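# Move blue-labeled bottles from tray into crate slots

## Task

Lift each bottle with a blue label from the tray and set it standing upright in an unoccupied slot of the crate. Every other bottle must finish upright at its original place, whether tray or crate. The crate and tray must not be tipped or shifted, or the task fails. Nothing may rest only on the robot at the end, since work it alone holds up does not count. Anything the robot is touching at the end must not settle by more than about a fingernail's thickness once released, or the task fails. Nothing may be knocked or placed off the table.

## Robot and tools

Robot: a single six-joint arm with a two-finger parallel gripper. Its base may be slightly tilted relative to the table. A flat block juts about 9 cm from the last joint's axis toward the gripper's -y side and rotates with the hand, so keep it clear of bottles and crate walls.

Frame: scene frame, in metres. The origin is on the table top directly under the arm base, +z is up, and +y is to the left when facing along +x. The gripper's fingers point along its own +z axis and close along its x axis. end_effector_position is the midpoint between the finger pads; fingertips reach 17.5 mm past it. The reported hand position can be off from the truth, more so at long reach.

Tool execute_actions takes "actions", a list holding at most one item, plus optional "pictures" (true/false).
- Empty list: no command, just returns the state, with pictures.
- Action: {"rows": [...], "steps": n}, n from 12 to 15 (default 15); each step lasts 1/30 s. Each row is used for one step; if rows run out, the last row repeats.
- Wait: {"steps": n} with n up to 300, no command; it counts from the previous result, and your reply time is included.
A refused call sends nothing.

Row layout: one list of 9 numbers for the one arm, in this order: J1 waist, J2 shoulder, J3 elbow, J4 forearm roll, J5 wrist pitch, J6 wrist roll, then gripper position, gripper force_limit, gripper speed. The six joint values are absolute target angles in radians, the same kind of numbers printed under Joint positions (not offsets). Stated ranges: waist -3.491 to 3.491, shoulder -3.140 to 3.140, elbow -1.187 to 4.328, forearm roll -3.316 to 3.316, wrist pitch -3.140 to 3.140, wrist roll -3.927 to 3.927. A target more than 0.010 rad beyond a range end, and further out than the current angle, is refused. True ends may differ by 0.010 rad; past that the joint stops at its end and the result says "joint sent to its limit" (possibly about an earlier action).

Gripper numbers are scaled -1 to 1 and absolute. position: +1 fully open (50 mm gap), about -0.65 pads meet; send -1 to grip so fingers close until the object stops them. force_limit per pad: -1 about 20 N, 0 about 102 N, +1 about 185 N (actual can be up to ~17% more). speed of the gap: -1 is 20 mm/s, 0 is 85, +1 is 150. Fingers that have stopped ignore new force or speed until position changes by at least 0.01; to soften a grip, open first.

Motion: joint target speed is capped (2.62 rad/s waist and shoulder, 3.14 elbow, 3.93 wrist joints) with 0.5 s acceleration, all joints arriving together. Each step the target is kept within a lead of the measured angle (0.805 rad waist/shoulder, 0.966 elbow, 1.21 wrist joints), and if targets would move the hand more than 70 mm from where it is, all are pulled back. So far goals take several calls. Between calls the arm keeps heading to your last row until it barely moves or a step is HELD. Each result is taken 12 steps before its action ends; those steps run while you reply. Turning only J6 swings the pad midpoint on a 25 mm circle.

Result lines: the state gives end_effector_position and end_effector_quat_wxyz; Joint positions and Joint velocities in column order (rad, rad/s). object_status: 0 moving, 1 blocked while opening, 2 blocked while closing (a real grip), 3 reached the requested opening or pads met (usually nothing held). Check for 2 after closing. position_measured in counts: gap is about (250 - position_measured) x 0.202 mm. "joint command not followed" means the clearance check altered or blocked targets (mount block or post counts as arm). HELD marks steps where your row was partly or wholly not sent. Flange force is the outside force at the gripper, noisy, includes a held object's weight; "no reading" means no estimate. MOTOR HOT warns of overheating; an OVER-TEMPERATURE FAULT brakes the arm until it cools. A grip at force_limit -1 keeps reporting 2 even if the object slips out, and off-centre grips on fixed objects weaken.

Faults: contact torque reaching a load limit (152 N m for J1-J3, 38 N m for J4-J6, held weight included) or any outside force of 150 N stops the arm for 10 s and drops the rest of the call.

Tool zoom_image: {"camera": "cam_high" or "cam_wrist", "region": [x0, y0, x1, y1]} in pixels of that camera's latest image, top-left is (0,0), at most 504 by 504. Images: cam_high 672x504 fixed overhead view, cam_wrist 504x504 fisheye on the hand. Calibration is given in OpenCV form and may be a few degrees and millimetres off.

Tool finished_scene: {"scene": n}, the current scene's number; it ends that scene for good and reports success.

Avoid: dropping or slamming bottles, tipping neighbours, hitting or shoving the crate or tray, hard pushes, and leaving a bottle resting against the gripper. Open and lift clear before finishing. Brief outside tugs on a held item may occur.

Each tool is called as name(argument=value, ...), one argument or row to a line, values as JSON.

## Session

execute_actions(
  actions=[],
)

Scene clock: 0.00 s of 6000.00 s.
end_effector_position=(+0.4657, +0.3938, +0.1335) position_measured=3 object_status=3 end_effector_quat_wxyz=(-0.005, +0.860, +0.510, +0.011)
Joint positions: [ 0.053 -0.369 -0.072 -0.925 -1.364 -0.585]
Joint velocities: [ 0.    -0.001 -0.     0.001 -0.    -0.001]
Flange force (N, the push that the arm receives, along the gripper's own x y z axes): no reading

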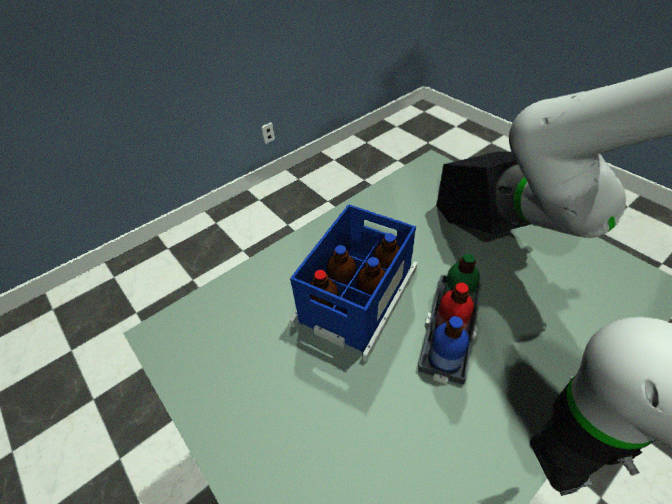

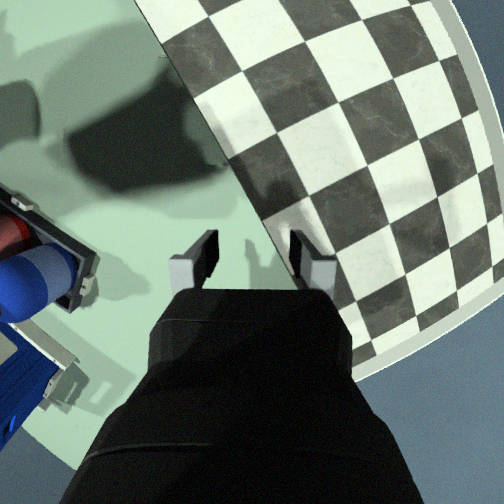

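zoom_image(
  camera="cam_high",
  region=[280, 190, 500, 400],
)

zoom_image(
  camera="cam_wrist",
  region=[0, 170, 200, 450],
)

Region (280, 190, 500, 400) of cam_high's 672x504 image, scaled by 2.291, with more detail than that image has; it fills the top 481 rows of this view, and the rest is white.

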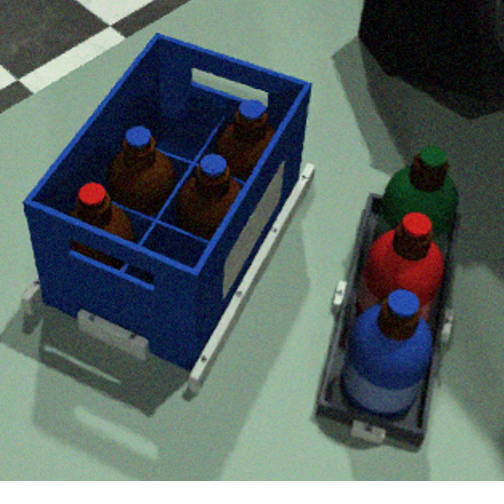

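Region (0, 170, 200, 450) of cam_wrist's 504x504 image, scaled by 1.800, with more detail than that image has; it fills the left 360 columns of this view, and the rest is white.

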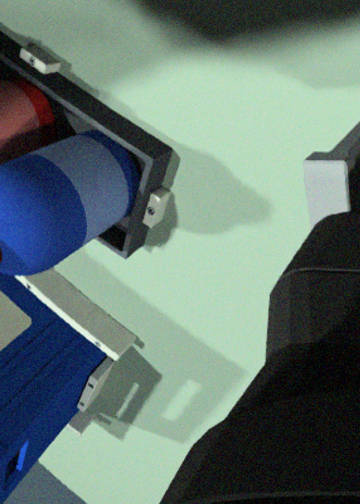

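execute_actions(
  actions=[
    {"rows": [[-0.6715,-0.1452,-0.2194,-0.9869,-1.776,0.117,1,0,0]], "steps": 15},
  ],
)

execute_actions(
  actions=[
    {"steps": 40},
  ],
  pictures=true,
)

Scene clock: 9.70 s of 6000.00 s.
end_effector_position=(+0.4660, +0.3889, +0.1346) position_measured=3 object_status=3 end_effector_quat_wxyz=(-0.004, +0.860, +0.511, +0.010)
Joint positions: [ 0.042 -0.366 -0.074 -0.926 -1.37  -0.574]
Joint velocities: [-0.325  0.104 -0.07  -0.029 -0.189  0.319]
Flange force (N, the push that the arm receives, along the gripper's own x y z axes): [16.5 -23.0 7.9]
Steps of this call (steps 1 to 90: nothing new was sent; then 6.60 s passed at rest; steps 91 to 93: the first 3 steps of this action). Readings (joint positions | what the end effector reports):
91: [0.053 -0.369 -0.072 -0.925 -1.364 -0.585] | position_measured=3 object_status=3
92: [0.051 -0.369 -0.073 -0.925 -1.365 -0.582] | position_measured=3 object_status=3
93: the state above

Scene clock: 11.03 s of 6000.00 s.
end_effector_position=(+0.3928, +0.1562, +0.2496) position_measured=3 object_status=3 end_effector_quat_wxyz=(-0.000, +0.860, +0.510, +0.001)
Joint positions: [-0.671 -0.145 -0.219 -0.987 -1.776  0.117]
Joint velocities: [ 0.001  0.     0.001 -0.     0.    -0.   ]
Flange force (N, the push that the arm receives, along the gripper's own x y z axes): [1.8 1.4 -1.4]
Kept back: nothing.
Steps of this call (steps 1 to 12: the last 12 steps of your previous action; steps 13 to 40: the robot went on to your last target). Readings (joint positions | what the end effector reports):
1: [0.028 -0.362 -0.077 -0.927 -1.378 -0.560] | position_measured=3 object_status=3
2: [0.008 -0.355 -0.081 -0.929 -1.389 -0.541] | position_measured=3 object_status=3
4: [-0.048 -0.338 -0.093 -0.933 -1.422 -0.486] | position_measured=3 object_status=3
8: [-0.178 -0.298 -0.119 -0.945 -1.496 -0.360] | position_measured=3 object_status=3
40: the state above
camera_calibration (this result's frames):
cam_wrist: T_world_to_cam=[[0.457094, 0.889417, -0.0017705, -0.321161], [0.852278, -0.437436, 0.28683, -0.336917], [0.254337, -0.132617, -0.95798, 0.312717], [0, 0, 0, 1]] pos_world=[0.354413, 0.179738, 0.395645]

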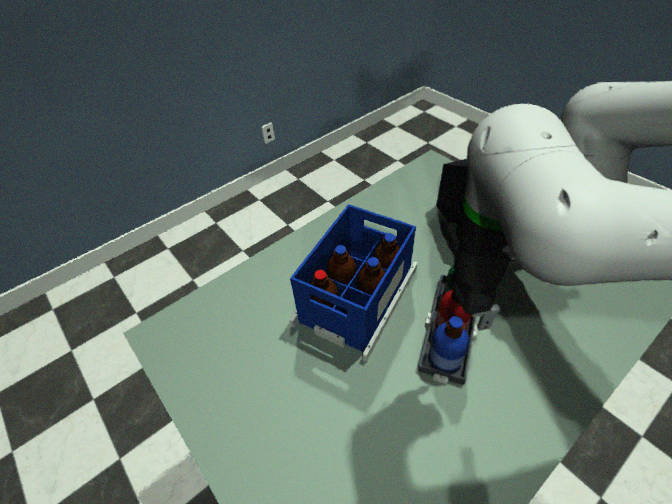

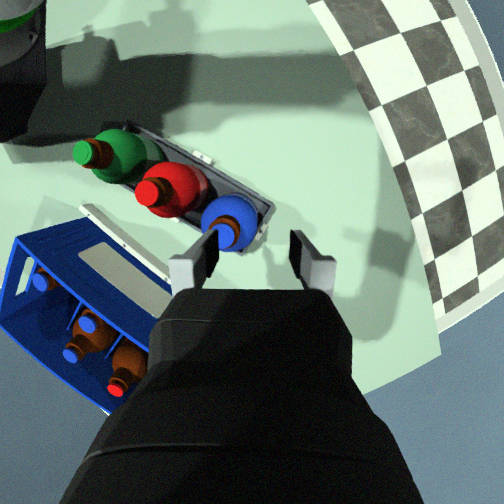

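zoom_image(
  camera="cam_wrist",
  region=[60, 110, 340, 300],
)

zoom_image(
  camera="cam_high",
  region=[410, 260, 530, 400],
)

Region (60, 110, 340, 300) of cam_wrist's 504x504 image, scaled by 1.800, with more detail than that image has; it fills the top 342 rows of this view, and the rest is white.

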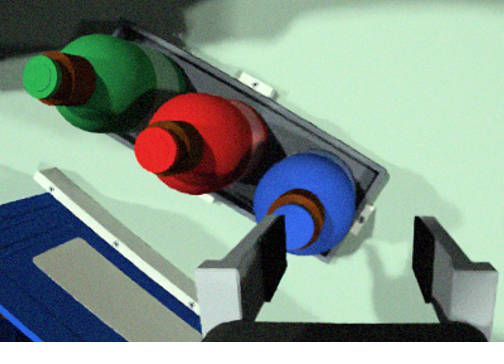

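Region (410, 260, 530, 400) of cam_high's 672x504 image, scaled by 3.600, with more detail than that image has; it fills the left 432 columns of this view, and the rest is white.

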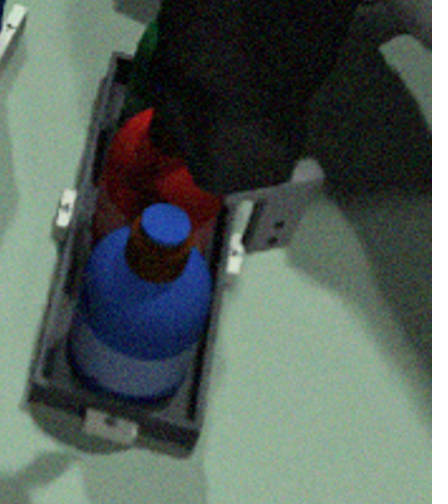

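execute_actions(
  actions=[
    {"rows": [[-0.6267,-0.0857,-0.2790,-0.9811,-1.6731,0.1934,1,0,0]], "steps": 15},
  ],
)

execute_actions(
  actions=[
    {"steps": 18},
  ],
  pictures=true,
)

zoom_image(
  camera="cam_wrist",
  region=[150, 150, 350, 300],
)

Scene clock: 14.37 s of 6000.00 s.
end_effector_position=(+0.3929, +0.1506, +0.2443) position_measured=3 object_status=3 end_effector_quat_wxyz=(-0.000, +0.860, +0.510, +0.001)
Joint positions: [-0.665 -0.136 -0.229 -0.986 -1.76   0.13 ]
Joint velocities: [ 0.212  0.286 -0.284  0.027  0.494  0.363]
Flange force (N, the push that the arm receives, along the gripper's own x y z axes): [27.7 -29.7 -18.3]
Steps of this call (steps 1 to 15: the robot went on to your last target; steps 16 to 90: nothing new was sent; then 0.23 s passed at rest; steps 91 to 93: the first 3 steps of this action). Readings (joint positions | what the end effector reports):
91: [-0.672 -0.145 -0.219 -0.987 -1.776 0.117] | position_measured=3 object_status=3
92: [-0.670 -0.143 -0.222 -0.987 -1.773 0.120] | position_measured=3 object_status=3
93: the state above

Scene clock: 14.97 s of 6000.00 s.
end_effector_position=(+0.3910, +0.1219, +0.2145) position_measured=3 object_status=3 end_effector_quat_wxyz=(-0.000, +0.860, +0.510, +0.000)
Joint positions: [-0.627 -0.086 -0.279 -0.981 -1.673  0.193]
Joint velocities: [ 0.001 -0.    -0.001  0.001  0.001  0.   ]
Flange force (N, the push that the arm receives, along the gripper's own x y z axes): [0.9 -1.2 -1.7]
Kept back: nothing.
Steps of this call (steps 1 to 12: the last 12 steps of your previous action; steps 13 to 18: the robot went on to your last target). Readings (joint positions | what the end effector reports):
1: [-0.656 -0.123 -0.241 -0.985 -1.739 0.145] | position_measured=3 object_status=3
2: [-0.644 -0.108 -0.257 -0.983 -1.712 0.165] | position_measured=3 object_status=3
4: [-0.629 -0.088 -0.276 -0.981 -1.678 0.189] | position_measured=3 object_status=3
8: [-0.627 -0.086 -0.279 -0.981 -1.673 0.193] | position_measured=3 object_status=3
18: the state above
camera_calibration (this result's frames):
cam_wrist: T_world_to_cam=[[0.456245, 0.889852, -0.00205217, -0.289597], [0.85276, -0.436566, 0.286725, -0.340633], [0.254247, -0.132567, -0.958011, 0.275047], [0, 0, 0, 1]] pos_world=[0.352675, 0.145451, 0.360572]

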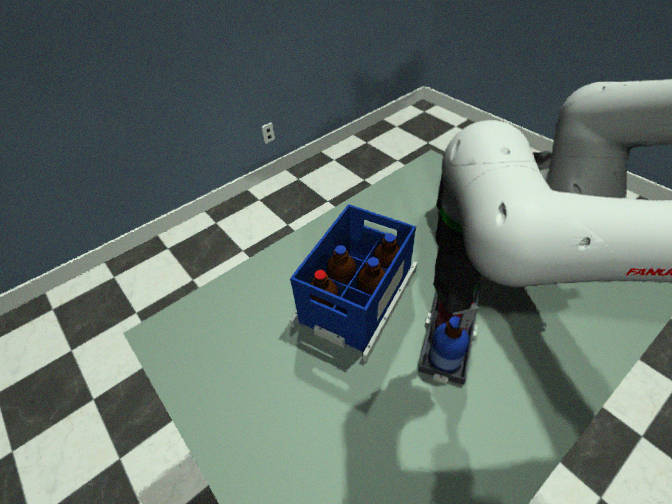

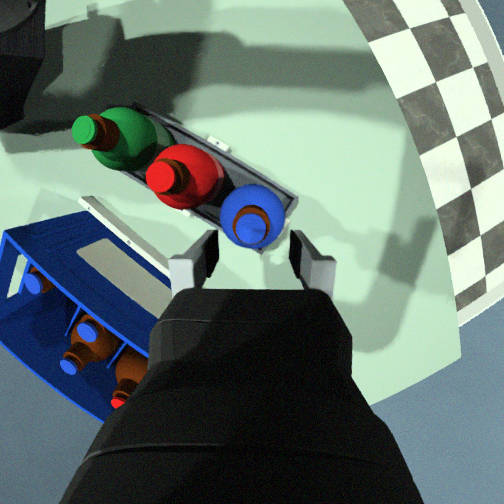

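Region (150, 150, 350, 300) of cam_wrist's 504x504 image, scaled by 2.520, with more detail than that image has; it fills the top 378 rows of this view, and the rest is white.

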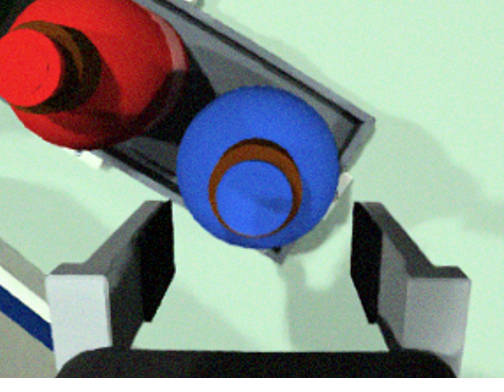

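zoom_image(
  camera="cam_wrist",
  region=[60, 90, 240, 225],
)

Region (60, 90, 240, 225) of cam_wrist's 504x504 image, scaled by 2.800, with more detail than that image has; it fills the top 378 rows of this view, and the rest is white.

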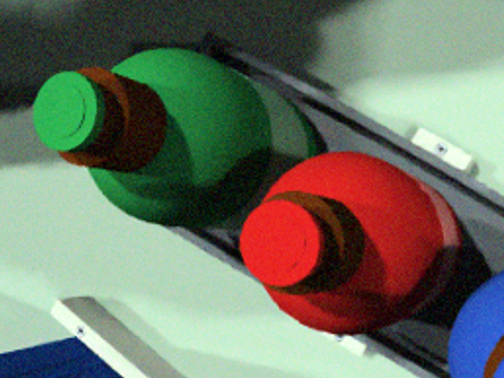

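execute_actions(
  actions=[
    {"rows": [[-0.5416,-0.0923,-0.3383,-1.0011,-1.5751,0.1925,1,0,0]], "steps": 12},
  ],
)

execute_actions(
  actions=[
    {"steps": 15},
  ],
  pictures=true,
)

zoom_image(
  camera="cam_wrist",
  region=[150, 150, 350, 300],
)

zoom_image(
  camera="cam_high",
  region=[410, 280, 510, 380],
)

Scene clock: 19.53 s of 6000.00 s.
end_effector_position=(+0.3910, +0.1219, +0.2145) position_measured=3 object_status=3 end_effector_quat_wxyz=(-0.000, +0.860, +0.510, +0.000)
Joint positions: [-0.627 -0.086 -0.279 -0.981 -1.673  0.193]
Joint velocities: [ 0.     0.001 -0.001  0.    -0.001 -0.001]
Flange force (N, the push that the arm receives, along the gripper's own x y z axes): [3.1 0.6 -0.7]
Kept back: the last 12 steps of this action.
Steps of this call (steps 1 to 15: the robot went on to your last target; steps 16 to 90: nothing new was sent; then 1.57 s passed at rest). Readings (joint positions | what the end effector reports):
1: [-0.627 -0.086 -0.279 -0.981 -1.673 0.193] | position_measured=3 object_status=3
2: [-0.627 -0.086 -0.279 -0.981 -1.673 0.193] | position_measured=3 object_status=3
4: [-0.627 -0.086 -0.279 -0.981 -1.673 0.193] | position_measured=3 object_status=3
8: [-0.627 -0.086 -0.279 -0.981 -1.673 0.193] | position_measured=3 object_status=3
90: the state above

Scene clock: 20.03 s of 6000.00 s.
end_effector_position=(+0.3899, +0.1212, +0.1741) position_measured=3 object_status=3 end_effector_quat_wxyz=(-0.001, +0.860, +0.511, +0.001)
Joint positions: [-0.542 -0.092 -0.338 -1.001 -1.575  0.193]
Joint velocities: [ 0.001 -0.     0.     0.001  0.     0.002]
Flange force (N, the push that the arm receives, along the gripper's own x y z axes): [1.6 0.3 -2.7]
Kept back: nothing.
Steps of this call (steps 1 to 12: the last 12 steps of your previous action; steps 13 to 15: the robot went on to your last target). Readings (joint positions | what the end effector reports):
1: [-0.627 -0.086 -0.279 -0.981 -1.673 0.193] | position_measured=3 object_status=3
2: [-0.624 -0.086 -0.281 -0.982 -1.670 0.193] | position_measured=3 object_status=3
4: [-0.602 -0.088 -0.296 -0.987 -1.644 0.193] | position_measured=3 object_status=3
8: [-0.544 -0.092 -0.337 -1.001 -1.578 0.193] | position_measured=3 object_status=3
15: the state above
camera_calibration (this result's frames):
cam_wrist: T_world_to_cam=[[0.455706, 0.89013, -0.00065228, -0.28859], [0.852835, -0.436402, 0.286752, -0.328511], [0.254962, -0.131231, -0.958005, 0.236117], [0, 0, 0, 1]] pos_world=[0.351477, 0.144505, 0.320214]

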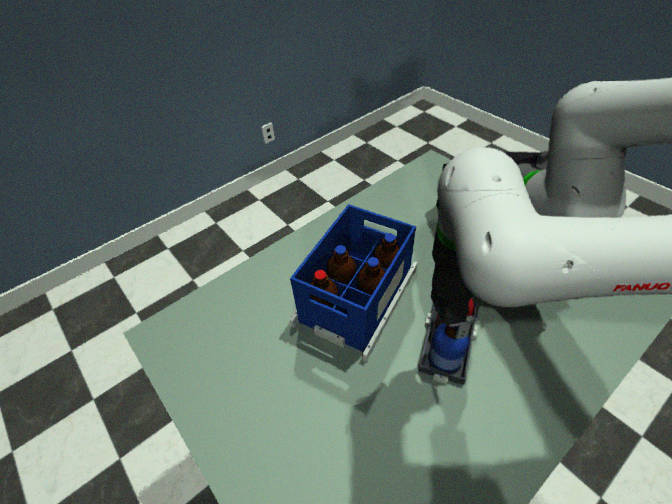

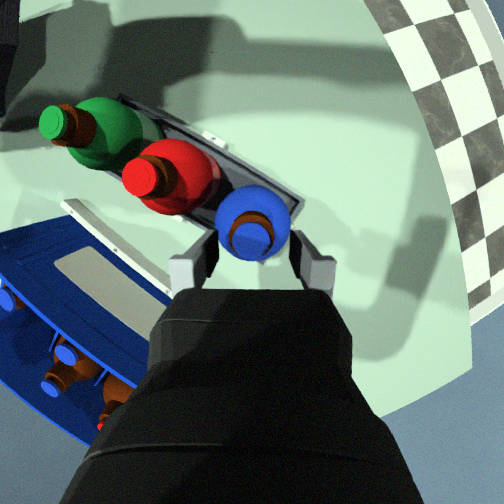

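Region (150, 150, 350, 300) of cam_wrist's 504x504 image, scaled by 2.520, with more detail than that image has; it fills the top 378 rows of this view, and the rest is white.

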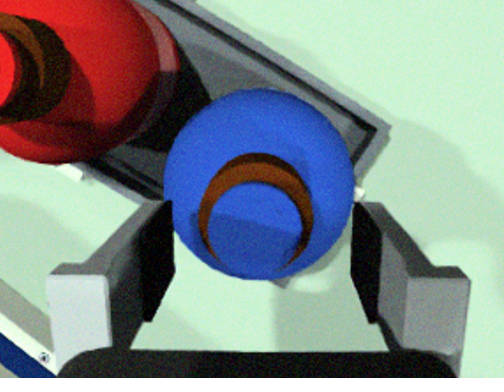

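Region (410, 280, 510, 380) of cam_high's 672x504 image, scaled by 5.040, with more detail than that image has.

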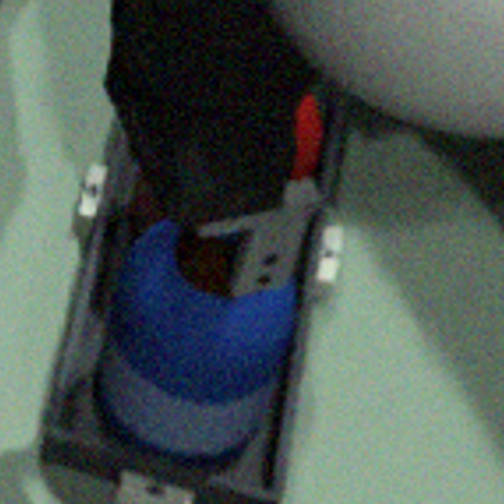

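zoom_image(
  camera="cam_wrist",
  region=[30, 85, 230, 235],
)

Region (30, 85, 230, 235) of cam_wrist's 504x504 image, scaled by 2.520, with more detail than that image has; it fills the top 378 rows of this view, and the rest is white.

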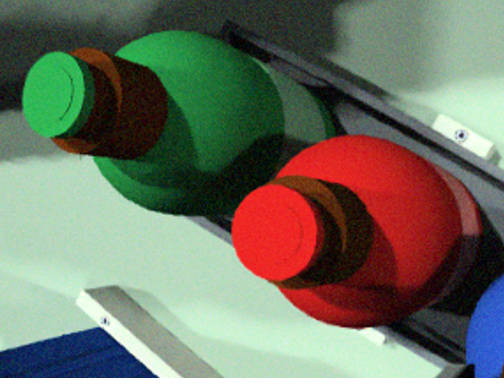

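execute_actions(
  actions=[
    {"rows": [[-0.4884,-0.0985,-0.3770,-1.0136,-1.5137,0.192,1,0,0],[-0.4884,-0.0985,-0.3770,-1.0136,-1.5137,0.192,1,0,0],[-0.4884,-0.0985,-0.3770,-1.0136,-1.5137,0.192,1,0,0],[-0.4884,-0.0985,-0.3770,-1.0136,-1.5137,0.192,1,0,0],[-0.4884,-0.0985,-0.3770,-1.0136,-1.5137,0.192,1,0,0],[-0.4884,-0.0985,-0.3770,-1.0136,-1.5137,0.192,1,0,0],[-0.4884,-0.0985,-0.3770,-1.0136,-1.5137,0.192,1,0,0],[-0.4884,-0.0985,-0.3770,-1.0136,-1.5137,0.192,1,0,0],[-0.4884,-0.0985,-0.3770,-1.0136,-1.5137,0.192,-1,0.3,0]], "steps": 15},
  ],
)

execute_actions(
  actions=[
    {"steps": 20},
  ],
  pictures=true,
)

Scene clock: 23.13 s of 6000.00 s.
end_effector_position=(+0.3894, +0.1211, +0.1689) position_measured=3 object_status=3 end_effector_quat_wxyz=(-0.001, +0.860, +0.510, +0.001)
Joint positions: [-0.53  -0.093 -0.346 -1.004 -1.562  0.192]
Joint velocities: [ 0.325 -0.04  -0.237 -0.077  0.374 -0.004]
Flange force (N, the push that the arm receives, along the gripper's own x y z axes): [1.6 5.3 -19.5]
Steps of this call (steps 1 to 15: the robot went on to your last target; steps 16 to 90: nothing new was sent; steps 91 to 93: the first 3 steps of this action). Readings (joint positions | what the end effector reports):
91: [-0.541 -0.092 -0.338 -1.001 -1.575 0.192] | position_measured=3 object_status=3
92: [-0.539 -0.093 -0.340 -1.002 -1.572 0.192] | position_measured=3 object_status=3
93: the state above

Scene clock: 23.80 s of 6000.00 s.
end_effector_position=(+0.3863, +0.1213, +0.1495) position_measured=92 object_status=2 end_effector_quat_wxyz=(-0.000, +0.860, +0.510, +0.001)
Joint positions: [-0.488 -0.099 -0.377 -1.014 -1.514  0.192]
Joint velocities: [-0.001  0.    -0.     0.001 -0.    -0.001]
Flange force (N, the push that the arm receives, along the gripper's own x y z axes): [2.1 -1.2 -3.1]
Kept back: nothing.
Steps of this call (steps 1 to 12: the last 12 steps of your previous action; steps 13 to 20: the robot went on to your last target). Readings (joint positions | what the end effector reports):
1: [-0.517 -0.095 -0.356 -1.007 -1.546 0.192] | position_measured=3 object_status=3
2: [-0.502 -0.097 -0.367 -1.011 -1.530 0.192] | position_measured=3 object_status=3
4: [-0.489 -0.098 -0.377 -1.014 -1.515 0.192] | position_measured=3 object_status=3
8: [-0.488 -0.099 -0.377 -1.014 -1.514 0.192] | position_measured=37 object_status=0
20: the state above
camera_calibration (this result's frames):
cam_wrist: T_world_to_cam=[[0.456155, 0.889898, -0.00201781, -0.286983], [0.852725, -0.43645, 0.287006, -0.31829], [0.254525, -0.13264, -0.957927, 0.213763], [0, 0, 0, 1]] pos_world=[0.347914, 0.144821, 0.295541]

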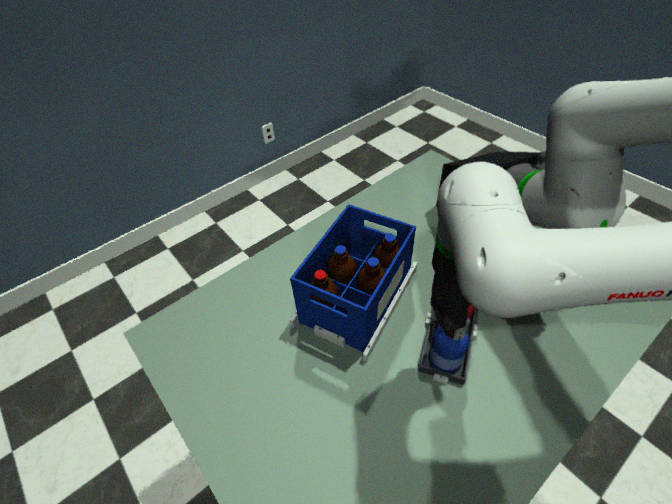

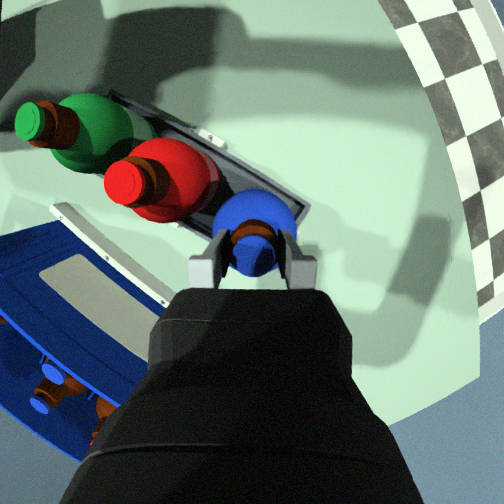

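execute_actions(
  actions=[
    {"rows": [[-0.4888,-0.0985,-0.3768,-1.0135,-1.5142,0.192,-1,0.3,0],[-0.4914,-0.0986,-0.3755,-1.0128,-1.5170,0.1921,-1,0.3,0],[-0.4974,-0.0988,-0.3724,-1.0112,-1.5237,0.1924,-1,0.3,0],[-0.5085,-0.0991,-0.3666,-1.0083,-1.5360,0.1930,-1,0.3,0],[-0.5245,-0.0992,-0.3579,-1.0042,-1.5538,0.1938,-1,0.3,0],[-0.5455,-0.0990,-0.3460,-0.9990,-1.5773,0.1949,-1,0.3,0],[-0.5711,-0.0980,-0.3307,-0.9928,-1.6059,0.1963,-1,0.3,0],[-0.6004,-0.0958,-0.3120,-0.9861,-1.6388,0.1979,-1,0.3,0],[-0.6325,-0.0922,-0.2901,-0.9792,-1.6751,0.1998,-1,0.3,0],[-0.6661,-0.0868,-0.2653,-0.9725,-1.7134,0.2019,-1,0.3,0],[-0.7001,-0.0798,-0.2383,-0.9662,-1.7522,0.2042,-1,0.3,0],[-0.7334,-0.0711,-0.2098,-0.9607,-1.7905,0.2065,-1,0.3,0],[-0.7649,-0.0612,-0.1809,-0.9560,-1.8270,0.2088,-1,0.3,0],[-0.7937,-0.0506,-0.1527,-0.9522,-1.8606,0.2110,-1,0.3,0],[-0.8190,-0.0398,-0.1263,-0.9494,-1.8901,0.2132,-1,0.3,0]], "steps": 15},
  ],
)

execute_actions(
  actions=[
    {"rows": [[-0.8402,-0.0282,-0.1017,-0.9472,-1.9149,0.2153,-1,0.3,0],[-0.8571,-0.0158,-0.0797,-0.9455,-1.9343,0.2178,-1,0.3,0],[-0.8694,-0.0021,-0.0603,-0.9440,-1.9476,0.2208,-1,0.3,0],[-0.8775,0.0132,-0.0431,-0.9426,-1.9553,0.2241,-1,0.3,0],[-0.8815,0.0301,-0.0279,-0.9412,-1.9575,0.2283,-1,0.3,0],[-0.8830,0.0494,-0.0133,-0.9397,-1.9555,0.2331,-1,0.3,0],[-0.8820,0.0715,0.0014,-0.9380,-1.9504,0.2387,-1,0.3,0],[-0.8808,0.0970,0.0182,-0.9360,-1.9442,0.2453,-1,0.3,0],[-0.8794,0.1256,0.0371,-0.9337,-1.9372,0.2526,-1,0.3,0],[-0.8779,0.1569,0.0578,-0.9313,-1.9296,0.2606,-1,0.3,0],[-0.8763,0.1903,0.0798,-0.9287,-1.9214,0.2691,-1,0.3,0],[-0.8746,0.2252,0.1028,-0.9259,-1.9130,0.2781,-1,0.3,0],[-0.8729,0.2607,0.1263,-0.9232,-1.9043,0.2872,-1,0.3,0],[-0.8712,0.2962,0.1497,-0.9204,-1.8956,0.2962,-1,0.3,0],[-0.8695,0.3311,0.1727,-0.9176,-1.8872,0.3052,-1,0.3,0]], "steps": 15},
  ],
)

execute_actions(
  actions=[
    {"rows": [[-0.8679,0.3645,0.1947,-0.9150,-1.8790,0.3137,-1,0.3,0],[-0.8664,0.3958,0.2154,-0.9126,-1.8714,0.3217,-1,0.3,0],[-0.8650,0.4244,0.2343,-0.9103,-1.8644,0.3290,-1,0.3,0],[-0.8638,0.4499,0.2511,-0.9083,-1.8582,0.3356,-1,0.3,0],[-0.8627,0.4719,0.2656,-0.9066,-1.8528,0.3412,-1,0.3,0],[-0.8619,0.4900,0.2776,-0.9052,-1.8484,0.3458,-1,0.3,0],[-0.8612,0.5042,0.2870,-0.9041,-1.8450,0.3495,-1,0.3,0],[-0.8607,0.5146,0.2938,-0.9033,-1.8424,0.3521,-1,0.3,0],[-0.8604,0.5215,0.2983,-0.9027,-1.8407,0.3539,-1,0.3,0],[-0.8602,0.5252,0.3008,-0.9024,-1.8398,0.3549,-1,0.3,0],[-0.8601,0.5270,0.3020,-0.9023,-1.8394,0.3553,-1,0.3,0]], "steps": 12},
  ],
)

execute_actions(
  actions=[
    {"steps": 22},
  ],
  pictures=true,
)

Scene clock: 31.10 s of 6000.00 s.
end_effector_position=(+0.3862, +0.1214, +0.1500) position_measured=92 object_status=2 end_effector_quat_wxyz=(-0.001, +0.860, +0.510, +0.001)
Joint positions: [-0.49  -0.098 -0.376 -1.014 -1.515  0.192]
Joint velocities: [-0.068 -0.     0.033  0.005 -0.087  0.001]
Flange force (N, the push that the arm receives, along the gripper's own x y z axes): [3.7 3.0 9.6]
Steps of this call (steps 1 to 15: the robot went on to your last target; steps 16 to 90: nothing new was sent; then 4.20 s passed at rest; steps 91 to 93: the first 3 steps of this action). Readings (joint positions | what the end effector reports):
91: [-0.488 -0.099 -0.377 -1.014 -1.514 0.192] | position_measured=92 object_status=2
92: [-0.488 -0.098 -0.377 -1.014 -1.514 0.192] | position_measured=92 object_status=2
93: the state above

Scene clock: 31.60 s of 6000.00 s.
end_effector_position=(+0.3880, +0.1221, +0.2971) position_measured=92 object_status=2 end_effector_quat_wxyz=(+0.000, +0.860, +0.511, +0.001)
Joint positions: [-0.797 -0.047 -0.144 -0.953 -1.865  0.212]
Joint velocities: [-0.749  0.383  0.787  0.095 -0.86   0.071]
Flange force (N, the push that the arm receives, along the gripper's own x y z axes): [1.5 0.4 -3.6]
Steps of this call (steps 1 to 12: the last 12 steps of your previous action; steps 13 to 15: the first 3 steps of this action). Readings (joint positions | what the end effector reports):
13: [-0.743 -0.070 -0.197 -0.960 -1.802 0.207] | position_measured=92 object_status=2
14: [-0.771 -0.059 -0.170 -0.956 -1.834 0.210] | position_measured=92 object_status=2
15: the state above

Scene clock: 32.00 s of 6000.00 s.
end_effector_position=(+0.4312, +0.0481, +0.3542) position_measured=92 object_status=2 end_effector_quat_wxyz=(-0.001, +0.860, +0.510, +0.002)
Joint positions: [-0.876  0.209  0.092 -0.927 -1.918  0.274]
Joint velocities: [0.053 0.889 0.59  0.07  0.235 0.226]
Flange force (N, the push that the arm receives, along the gripper's own x y z axes): [7.2 -3.6 -0.1]
Kept back: the last 12 steps of this action.
Steps of this call (steps 1 to 12: the last 12 steps of your previous action). Readings (joint positions | what the end effector reports):
1: [-0.821 -0.033 -0.117 -0.950 -1.892 0.215] | position_measured=92 object_status=2
2: [-0.842 -0.018 -0.091 -0.947 -1.916 0.218] | position_measured=92 object_status=2
4: [-0.870 0.016 -0.047 -0.943 -1.946 0.225] | position_measured=92 object_status=2
8: [-0.881 0.099 0.018 -0.936 -1.948 0.246] | position_measured=92 object_status=2
12: the state above

Scene clock: 32.73 s of 6000.00 s.
end_effector_position=(+0.4798, -0.0799, +0.3443) position_measured=92 object_status=2 end_effector_quat_wxyz=(-0.000, +0.860, +0.510, +0.000)
Joint positions: [-0.86   0.527  0.302 -0.902 -1.839  0.355]
Joint velocities: [-0.     0.002 -0.    -0.     0.001  0.   ]
Flange force (N, the push that the arm receives, along the gripper's own x y z axes): [1.7 0.0 4.1]
Kept back: nothing.
Steps of this call (steps 1 to 12: the last 12 steps of your previous action; steps 13 to 22: the robot went on to your last target). Readings (joint positions | what the end effector reports):
1: [-0.875 0.240 0.112 -0.925 -1.911 0.282] | position_measured=92 object_status=2
2: [-0.873 0.271 0.133 -0.922 -1.903 0.290] | position_measured=92 object_status=2
4: [-0.870 0.334 0.174 -0.917 -1.887 0.306] | position_measured=92 object_status=2
8: [-0.864 0.448 0.250 -0.909 -1.859 0.335] | position_measured=92 object_status=2
22: the state above
camera_calibration (this result's frames):
cam_wrist: T_world_to_cam=[[0.456744, 0.889596, -0.00206214, -0.150493], [0.852488, -0.437027, 0.286832, -0.541627], [0.254263, -0.132767, -0.957979, 0.350034], [0, 0, 0, 1]] pos_world=[0.441466, -0.0563545, 0.49037]

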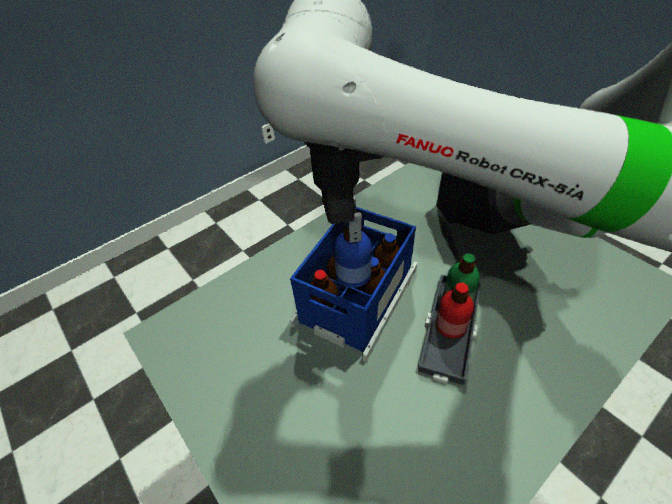

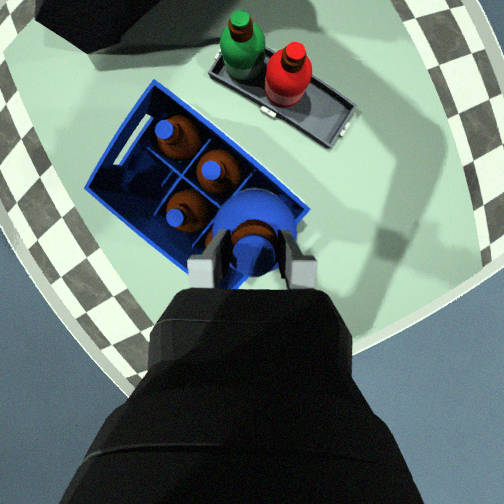

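zoom_image(
  camera="cam_wrist",
  region=[80, 70, 330, 290],
)

zoom_image(
  camera="cam_high",
  region=[280, 190, 430, 340],
)

Region (80, 70, 330, 290) of cam_wrist's 504x504 image, scaled by 2.016, with more detail than that image has; it fills the top 444 rows of this view, and the rest is white.

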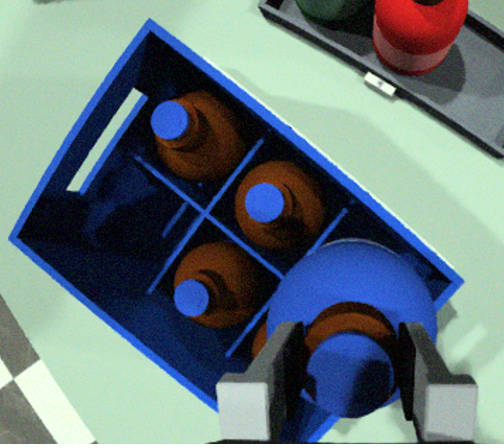

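Region (280, 190, 430, 340) of cam_high's 672x504 image, scaled by 3.360, with more detail than that image has.

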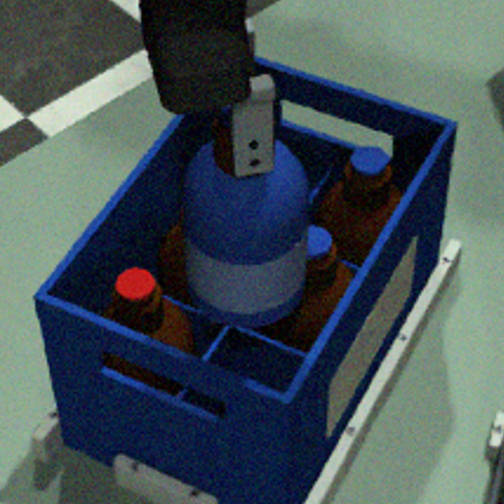

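execute_actions(
  actions=[
    {"rows": [[-0.8598,0.5269,0.3015,-0.9024,-1.8389,0.3554,-1,0.3,0],[-0.8579,0.5260,0.2985,-0.9028,-1.8361,0.3560,-1,0.3,0],[-0.8534,0.5238,0.2914,-0.9037,-1.8296,0.3575,-1,0.3,0],[-0.8462,0.5203,0.2799,-0.9052,-1.8190,0.3599,-1,0.3,0],[-0.8364,0.5158,0.2644,-0.9073,-1.8047,0.3632,-1,0.3,0],[-0.8248,0.5107,0.2461,-0.9098,-1.7876,0.3671,-1,0.3,0],[-0.8121,0.5055,0.2263,-0.9125,-1.7690,0.3713,-1,0.3,0],[-0.7994,0.5009,0.2069,-0.9151,-1.7504,0.3755,-1,0.3,0],[-0.7878,0.4968,0.1892,-0.9176,-1.7333,0.3794,-1,0.3,0],[-0.7780,0.4937,0.1745,-0.9197,-1.7190,0.3827,-1,0.3,0],[-0.7708,0.4916,0.1636,-0.9212,-1.7084,0.3851,-1,0.3,0],[-0.7663,0.4903,0.1571,-0.9221,-1.7019,0.3866,-1,0.3,0],[-0.7644,0.4897,0.1541,-0.9225,-1.6991,0.3872,-1,0.3,0],[-0.7641,0.4896,0.1536,-0.9226,-1.6986,0.3873,-1,0.3,0]], "steps": 14},
  ],
)

execute_actions(
  actions=[
    {"steps": 18},
  ],
  pictures=true,
)

zoom_image(
  camera="cam_wrist",
  region=[80, 70, 350, 290],
)

zoom_image(
  camera="cam_high",
  region=[280, 190, 430, 340],
)

Scene clock: 37.33 s of 6000.00 s.
end_effector_position=(+0.4798, -0.0799, +0.3441) position_measured=92 object_status=2 end_effector_quat_wxyz=(-0.000, +0.860, +0.510, +0.000)
Joint positions: [-0.86   0.527  0.302 -0.902 -1.839  0.355]
Joint velocities: [ 0.016 -0.004 -0.024 -0.     0.024  0.006]
Flange force (N, the push that the arm receives, along the gripper's own x y z axes): [-0.1 0.2 -0.3]
Steps of this call (steps 1 to 15: the robot went on to your last target; steps 16 to 90: nothing new was sent; then 1.53 s passed at rest; steps 91 to 92: the first 2 steps of this action). Readings (joint positions | what the end effector reports):
91: [-0.860 0.527 0.302 -0.902 -1.839 0.355] | position_measured=92 object_status=2
92: the state above

Scene clock: 37.93 s of 6000.00 s.
end_effector_position=(+0.4779, -0.0758, +0.2693) position_measured=92 object_status=2 end_effector_quat_wxyz=(-0.000, +0.860, +0.510, +0.000)
Joint positions: [-0.764  0.49   0.154 -0.923 -1.699  0.387]
Joint velocities: [-0.001  0.003  0.    -0.     0.001 -0.   ]
Flange force (N, the push that the arm receives, along the gripper's own x y z axes): [1.0 1.0 2.6]
Kept back: nothing.
Steps of this call (steps 1 to 12: the last 12 steps of your previous action; steps 13 to 18: the robot went on to your last target). Readings (joint positions | what the end effector reports):
1: [-0.859 0.526 0.300 -0.902 -1.837 0.356] | position_measured=92 object_status=2
2: [-0.856 0.525 0.295 -0.903 -1.833 0.357] | position_measured=92 object_status=2
4: [-0.845 0.520 0.278 -0.905 -1.817 0.360] | position_measured=92 object_status=2
8: [-0.805 0.503 0.216 -0.914 -1.759 0.374] | position_measured=92 object_status=2
18: the state above
camera_calibration (this result's frames):
cam_wrist: T_world_to_cam=[[0.456583, 0.889679, -0.00207698, -0.153319], [0.85257, -0.436869, 0.286827, -0.516726], [0.254277, -0.132731, -0.95798, 0.279245], [0, 0, 0, 1]] pos_world=[0.439542, -0.0522727, 0.415404]

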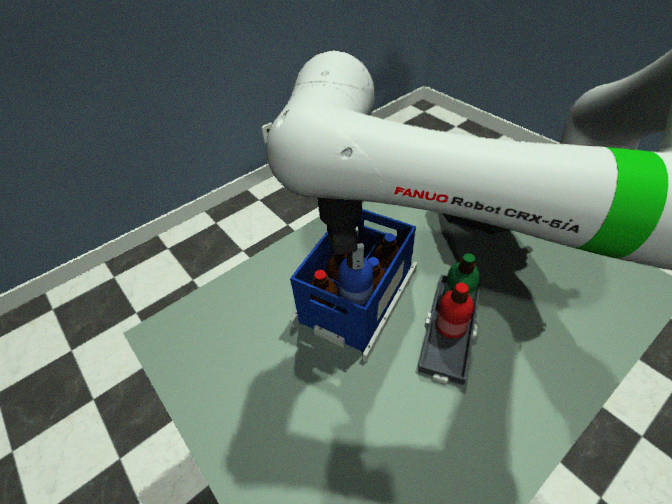

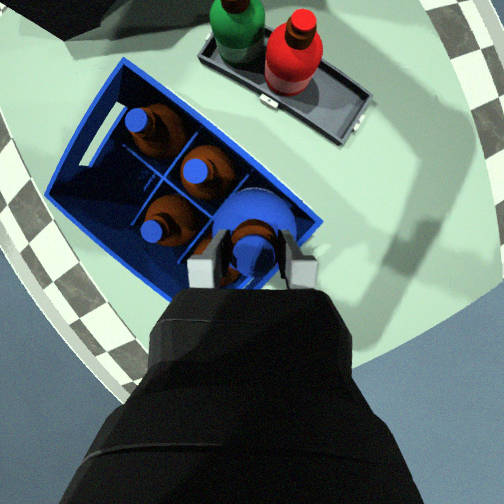

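Region (80, 70, 350, 290) of cam_wrist's 504x504 image, scaled by 1.867, with more detail than that image has; it fills the top 411 rows of this view, and the rest is white.

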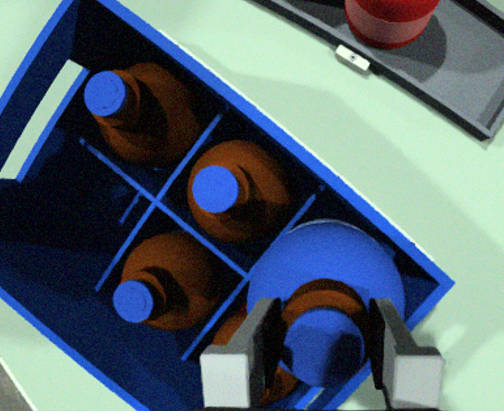

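Region (280, 190, 430, 340) of cam_high's 672x504 image, scaled by 3.360, with more detail than that image has.

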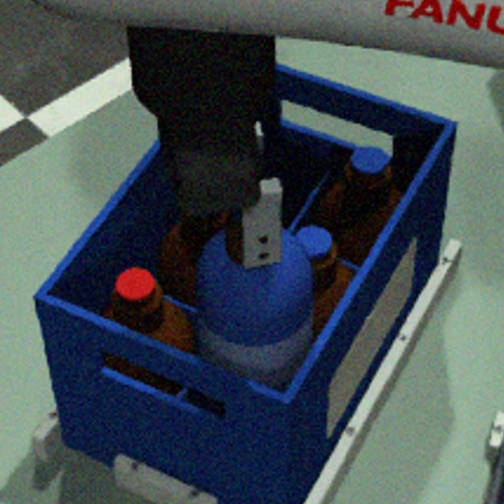

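execute_actions(
  actions=[
    {"rows": [[-0.7639,0.4896,0.1534,-0.9226,-1.6984,0.3873,-1,0.3,0],[-0.7633,0.4895,0.1527,-0.9228,-1.6975,0.3875,-1,0.3,0],[-0.7620,0.4893,0.1510,-0.9232,-1.6956,0.3880,-1,0.3,0],[-0.7592,0.4889,0.1476,-0.9240,-1.6917,0.3888,-1,0.3,0],[-0.7552,0.4885,0.1428,-0.9252,-1.6861,0.3901,-1,0.3,0],[-0.7498,0.4879,0.1365,-0.9268,-1.6786,0.3917,-1,0.3,0],[-0.7430,0.4872,0.1286,-0.9289,-1.6692,0.3938,-1,0.3,0],[-0.7350,0.4866,0.1195,-0.9315,-1.6582,0.3962,-1,0.3,0],[-0.7258,0.4861,0.1094,-0.9346,-1.6456,0.3989,-1,0.3,0],[-0.7158,0.4857,0.0988,-0.9381,-1.6321,0.4017,-1,0.3,0],[-0.7050,0.4856,0.0879,-0.9420,-1.6177,0.4047,-1,0.3,0],[-0.6939,0.4857,0.0770,-0.9462,-1.6030,0.4077,-1,0.3,0]], "steps": 12},
  ],
)

execute_actions(
  actions=[
    {"rows": [[-0.6828,0.4861,0.0665,-0.9506,-1.5883,0.4106,-1,0.3,0],[-0.6719,0.4868,0.0567,-0.9551,-1.5742,0.4134,-1,0.3,0],[-0.6615,0.4877,0.0479,-0.9594,-1.5609,0.4160,-1,0.3,0],[-0.6519,0.4887,0.0400,-0.9636,-1.5486,0.4183,-1,0.3,0],[-0.6435,0.4898,0.0332,-0.9674,-1.5379,0.4203,-1,0.3,0],[-0.6362,0.4908,0.0277,-0.9707,-1.5289,0.4220,-1,0.3,0],[-0.6305,0.4917,0.0234,-0.9734,-1.5217,0.4233,-1,0.3,0],[-0.6262,0.4924,0.0202,-0.9755,-1.5163,0.4243,-1,0.3,0],[-0.6232,0.4929,0.0181,-0.9769,-1.5127,0.4249,-1,0.3,0],[-0.6217,0.4931,0.0171,-0.9776,-1.5108,0.4252,-1,0.3,0],[-0.6209,0.4933,0.0165,-0.9780,-1.5098,0.4254,-1,0.3,0]], "steps": 12},
  ],
)

execute_actions(
  actions=[
    {"steps": 18},
  ],
  pictures=true,
)

zoom_image(
  camera="cam_wrist",
  region=[40, 60, 390, 300],
)

Scene clock: 42.73 s of 6000.00 s.
end_effector_position=(+0.4779, -0.0758, +0.2693) position_measured=92 object_status=2 end_effector_quat_wxyz=(-0.000, +0.860, +0.510, +0.000)
Joint positions: [-0.764  0.49   0.154 -0.923 -1.699  0.387]
Joint velocities: [-0.     0.001  0.     0.001  0.    -0.001]
Flange force (N, the push that the arm receives, along the gripper's own x y z axes): [0.7 -0.6 2.3]
Kept back: the last 12 steps of this action.
Steps of this call (steps 1 to 15: the robot went on to your last target; steps 16 to 90: nothing new was sent; then 1.80 s passed at rest). Readings (joint positions | what the end effector reports):
1: [-0.764 0.490 0.154 -0.923 -1.699 0.387] | position_measured=92 object_status=2
2: [-0.764 0.490 0.154 -0.923 -1.699 0.387] | position_measured=92 object_status=2
4: [-0.764 0.490 0.154 -0.923 -1.699 0.387] | position_measured=92 object_status=2
8: [-0.764 0.490 0.154 -0.923 -1.699 0.387] | position_measured=92 object_status=2
90: the state above

Scene clock: 43.13 s of 6000.00 s.
end_effector_position=(+0.4776, -0.0760, +0.2334) position_measured=92 object_status=2 end_effector_quat_wxyz=(-0.000, +0.860, +0.510, +0.000)
Joint positions: [-0.716  0.486  0.099 -0.938 -1.632  0.402]
Joint velocities: [ 0.287 -0.007 -0.295 -0.101  0.381  0.079]
Flange force (N, the push that the arm receives, along the gripper's own x y z axes): [3.5 -0.9 2.3]
Kept back: the last 12 steps of this action.
Steps of this call (steps 1 to 12: the last 12 steps of your previous action). Readings (joint positions | what the end effector reports):
1: [-0.764 0.490 0.154 -0.923 -1.699 0.387] | position_measured=92 object_status=2
2: [-0.764 0.490 0.153 -0.923 -1.698 0.387] | position_measured=92 object_status=2
4: [-0.762 0.490 0.152 -0.923 -1.696 0.388] | position_measured=92 object_status=2
8: [-0.748 0.488 0.134 -0.927 -1.676 0.392] | position_measured=92 object_status=2
12: the state above

Scene clock: 43.73 s of 6000.00 s.
end_effector_position=(+0.4778, -0.0758, +0.1658) position_measured=92 object_status=2 end_effector_quat_wxyz=(-0.000, +0.860, +0.510, +0.000)
Joint positions: [-0.621  0.493  0.017 -0.978 -1.51   0.425]
Joint velocities: [-0.001 -0.001 -0.    -0.001  0.     0.   ]
Flange force (N, the push that the arm receives, along the gripper's own x y z axes): [1.9 -0.2 3.5]
Kept back: nothing.
Steps of this call (steps 1 to 12: the last 12 steps of your previous action; steps 13 to 18: the robot went on to your last target). Readings (joint positions | what the end effector reports):
1: [-0.706 0.486 0.089 -0.942 -1.619 0.404] | position_measured=92 object_status=2
2: [-0.695 0.486 0.079 -0.946 -1.605 0.407] | position_measured=92 object_status=2
4: [-0.674 0.486 0.059 -0.954 -1.577 0.413] | position_measured=92 object_status=2
8: [-0.637 0.491 0.028 -0.971 -1.529 0.422] | position_measured=92 object_status=2
18: the state above
camera_calibration (this result's frames):
cam_wrist: T_world_to_cam=[[0.456354, 0.889795, -0.0022006, -0.153346], [0.852733, -0.436637, 0.286695, -0.486969], [0.254139, -0.132711, -0.958019, 0.180187], [0, 0, 0, 1]] pos_world=[0.439443, -0.0522692, 0.311897]

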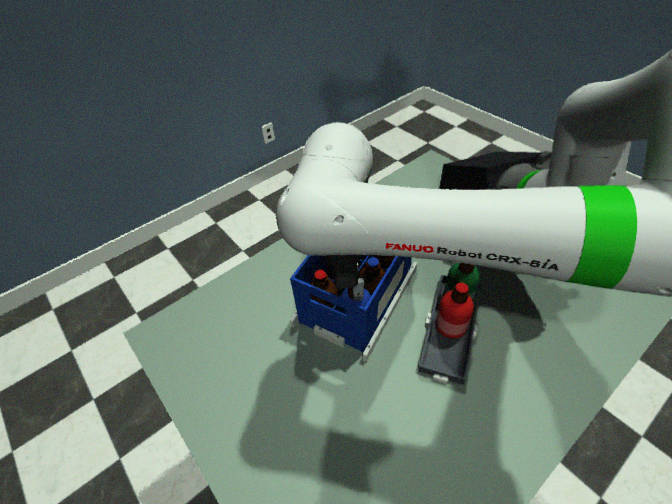

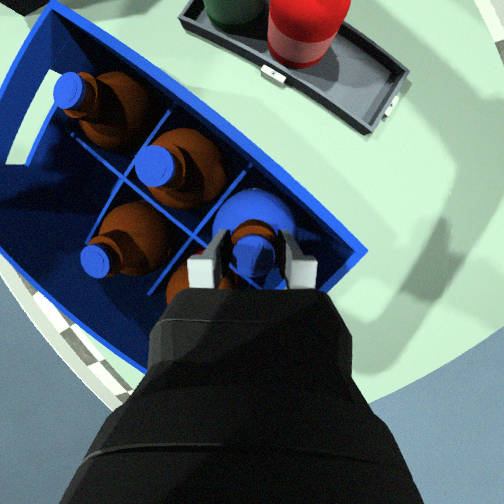

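Region (40, 60, 390, 300) of cam_wrist's 504x504 image, scaled by 1.440, with more detail than that image has; it fills the top 346 rows of this view, and the rest is white.

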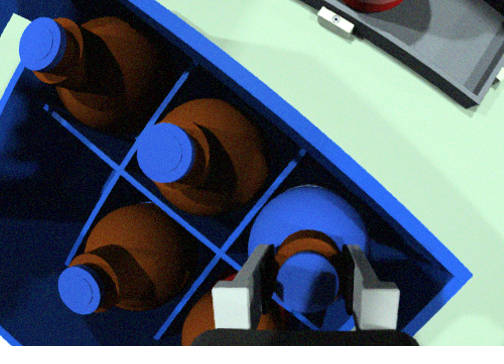

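execute_actions(
  actions=[
    {"rows": [[-0.6195,0.4936,0.0155,-0.9787,-1.5080,0.4257,-1,0.3,0],[-0.6180,0.4938,0.0145,-0.9794,-1.5063,0.4260,-1,0.3,0],[-0.6166,0.4941,0.0135,-0.9801,-1.5045,0.4263,-1,0.3,0],[-0.6152,0.4944,0.0126,-0.9809,-1.5027,0.4267,-1,0.3,0],[-0.6137,0.4946,0.0116,-0.9816,-1.5010,0.4270,-1,0.3,0],[-0.6123,0.4949,0.0106,-0.9823,-1.4992,0.4273,-1,0.3,0]], "steps": 12},
  ],
)

execute_actions(
  actions=[
    {"steps": 12},
  ],
)

Scene clock: 44.63 s of 6000.00 s.
end_effector_position=(+0.4778, -0.0758, +0.1658) position_measured=92 object_status=2 end_effector_quat_wxyz=(-0.000, +0.860, +0.510, +0.000)
Joint positions: [-0.621  0.493  0.016 -0.978 -1.51   0.425]
Joint velocities: [ 0.     0.    -0.001 -0.001 -0.001  0.001]
Flange force (N, the push that the arm receives, along the gripper's own x y z axes): [2.9 -1.2 3.0]
Kept back: the last 12 steps of this action.
Steps of this call (steps 1 to 15: the robot went on to your last target; steps 16 to 27: nothing new was sent). Readings (joint positions | what the end effector reports):
1: [-0.621 0.493 0.017 -0.978 -1.510 0.425] | position_measured=92 object_status=2
2: [-0.621 0.493 0.017 -0.978 -1.510 0.425] | position_measured=92 object_status=2
4: [-0.621 0.493 0.017 -0.978 -1.510 0.425] | position_measured=92 object_status=2
8: [-0.621 0.493 0.017 -0.978 -1.510 0.425] | position_measured=92 object_status=2
27: the state above

Scene clock: 45.03 s of 6000.00 s.
end_effector_position=(+0.4779, -0.0758, +0.1598) position_measured=92 object_status=2 end_effector_quat_wxyz=(-0.000, +0.860, +0.510, +0.000)
Joint positions: [-0.612  0.495  0.011 -0.982 -1.499  0.427]
Joint velocities: [ 0.    -0.    -0.    -0.001 -0.    -0.001]
Flange force (N, the push that the arm receives, along the gripper's own x y z axes): [0.5 -1.5 3.3]
Kept back: nothing.
Steps of this call (steps 1 to 12: the last 12 steps of your previous action). Readings (joint positions | what the end effector reports):
1: [-0.621 0.493 0.016 -0.978 -1.510 0.425] | position_measured=92 object_status=2
2: [-0.620 0.493 0.016 -0.978 -1.509 0.426] | position_measured=92 object_status=2
4: [-0.617 0.494 0.014 -0.980 -1.505 0.426] | position_measured=92 object_status=2
8: [-0.612 0.495 0.011 -0.982 -1.499 0.427] | position_measured=92 object_status=2
12: the state above

Another 4 mm.

execute_actions(
  actions=[
    {"rows": [[-0.6108,0.4952,0.0096,-0.9830,-1.4974,0.4276,-1,0.3,0],[-0.6094,0.4955,0.0086,-0.9837,-1.4956,0.4279,-1,0.3,0],[-0.6079,0.4958,0.0076,-0.9844,-1.4938,0.4282,-1,0.3,0],[-0.6065,0.4961,0.0067,-0.9851,-1.4921,0.4285,-1,0.3,0]], "steps": 12},
  ],
)

execute_actions(
  actions=[
    {"steps": 12},
  ],
)

Scene clock: 45.60 s of 6000.00 s.
end_effector_position=(+0.4779, -0.0757, +0.1598) position_measured=92 object_status=2 end_effector_quat_wxyz=(-0.000, +0.860, +0.510, +0.000)
Joint positions: [-0.612  0.495  0.011 -0.982 -1.499  0.427]
Joint velocities: [-0.    -0.     0.    -0.     0.    -0.001]
Flange force (N, the push that the arm receives, along the gripper's own x y z axes): [1.8 -0.2 2.1]
Kept back: the last 12 steps of this action.
Steps of this call (steps 1 to 17: the robot went on to your last target). Readings (joint positions | what the end effector reports):
1: [-0.612 0.495 0.011 -0.982 -1.499 0.427] | position_measured=92 object_status=2
2: [-0.612 0.495 0.011 -0.982 -1.499 0.427] | position_measured=92 object_status=2
4: [-0.612 0.495 0.011 -0.982 -1.499 0.427] | position_measured=92 object_status=2
8: [-0.612 0.495 0.011 -0.982 -1.499 0.427] | position_measured=92 object_status=2
17: the state above

Scene clock: 46.00 s of 6000.00 s.
end_effector_position=(+0.4779, -0.0758, +0.1558) position_measured=92 object_status=2 end_effector_quat_wxyz=(-0.000, +0.860, +0.510, +0.000)
Joint positions: [-0.607  0.496  0.007 -0.985 -1.492  0.429]
Joint velocities: [ 0.001  0.     0.001  0.001  0.    -0.002]
Flange force (N, the push that the arm receives, along the gripper's own x y z axes): [2.0 -1.9 3.0]
Kept back: nothing.
Steps of this call (steps 1 to 12: the last 12 steps of your previous action). Readings (joint positions | what the end effector reports):
1: [-0.612 0.495 0.011 -0.982 -1.499 0.427] | position_measured=92 object_status=2
2: [-0.611 0.495 0.010 -0.982 -1.498 0.428] | position_measured=92 object_status=2
4: [-0.609 0.496 0.008 -0.984 -1.494 0.428] | position_measured=92 object_status=2
8: [-0.607 0.496 0.007 -0.985 -1.492 0.428] | position_measured=92 object_status=2
12: the state above


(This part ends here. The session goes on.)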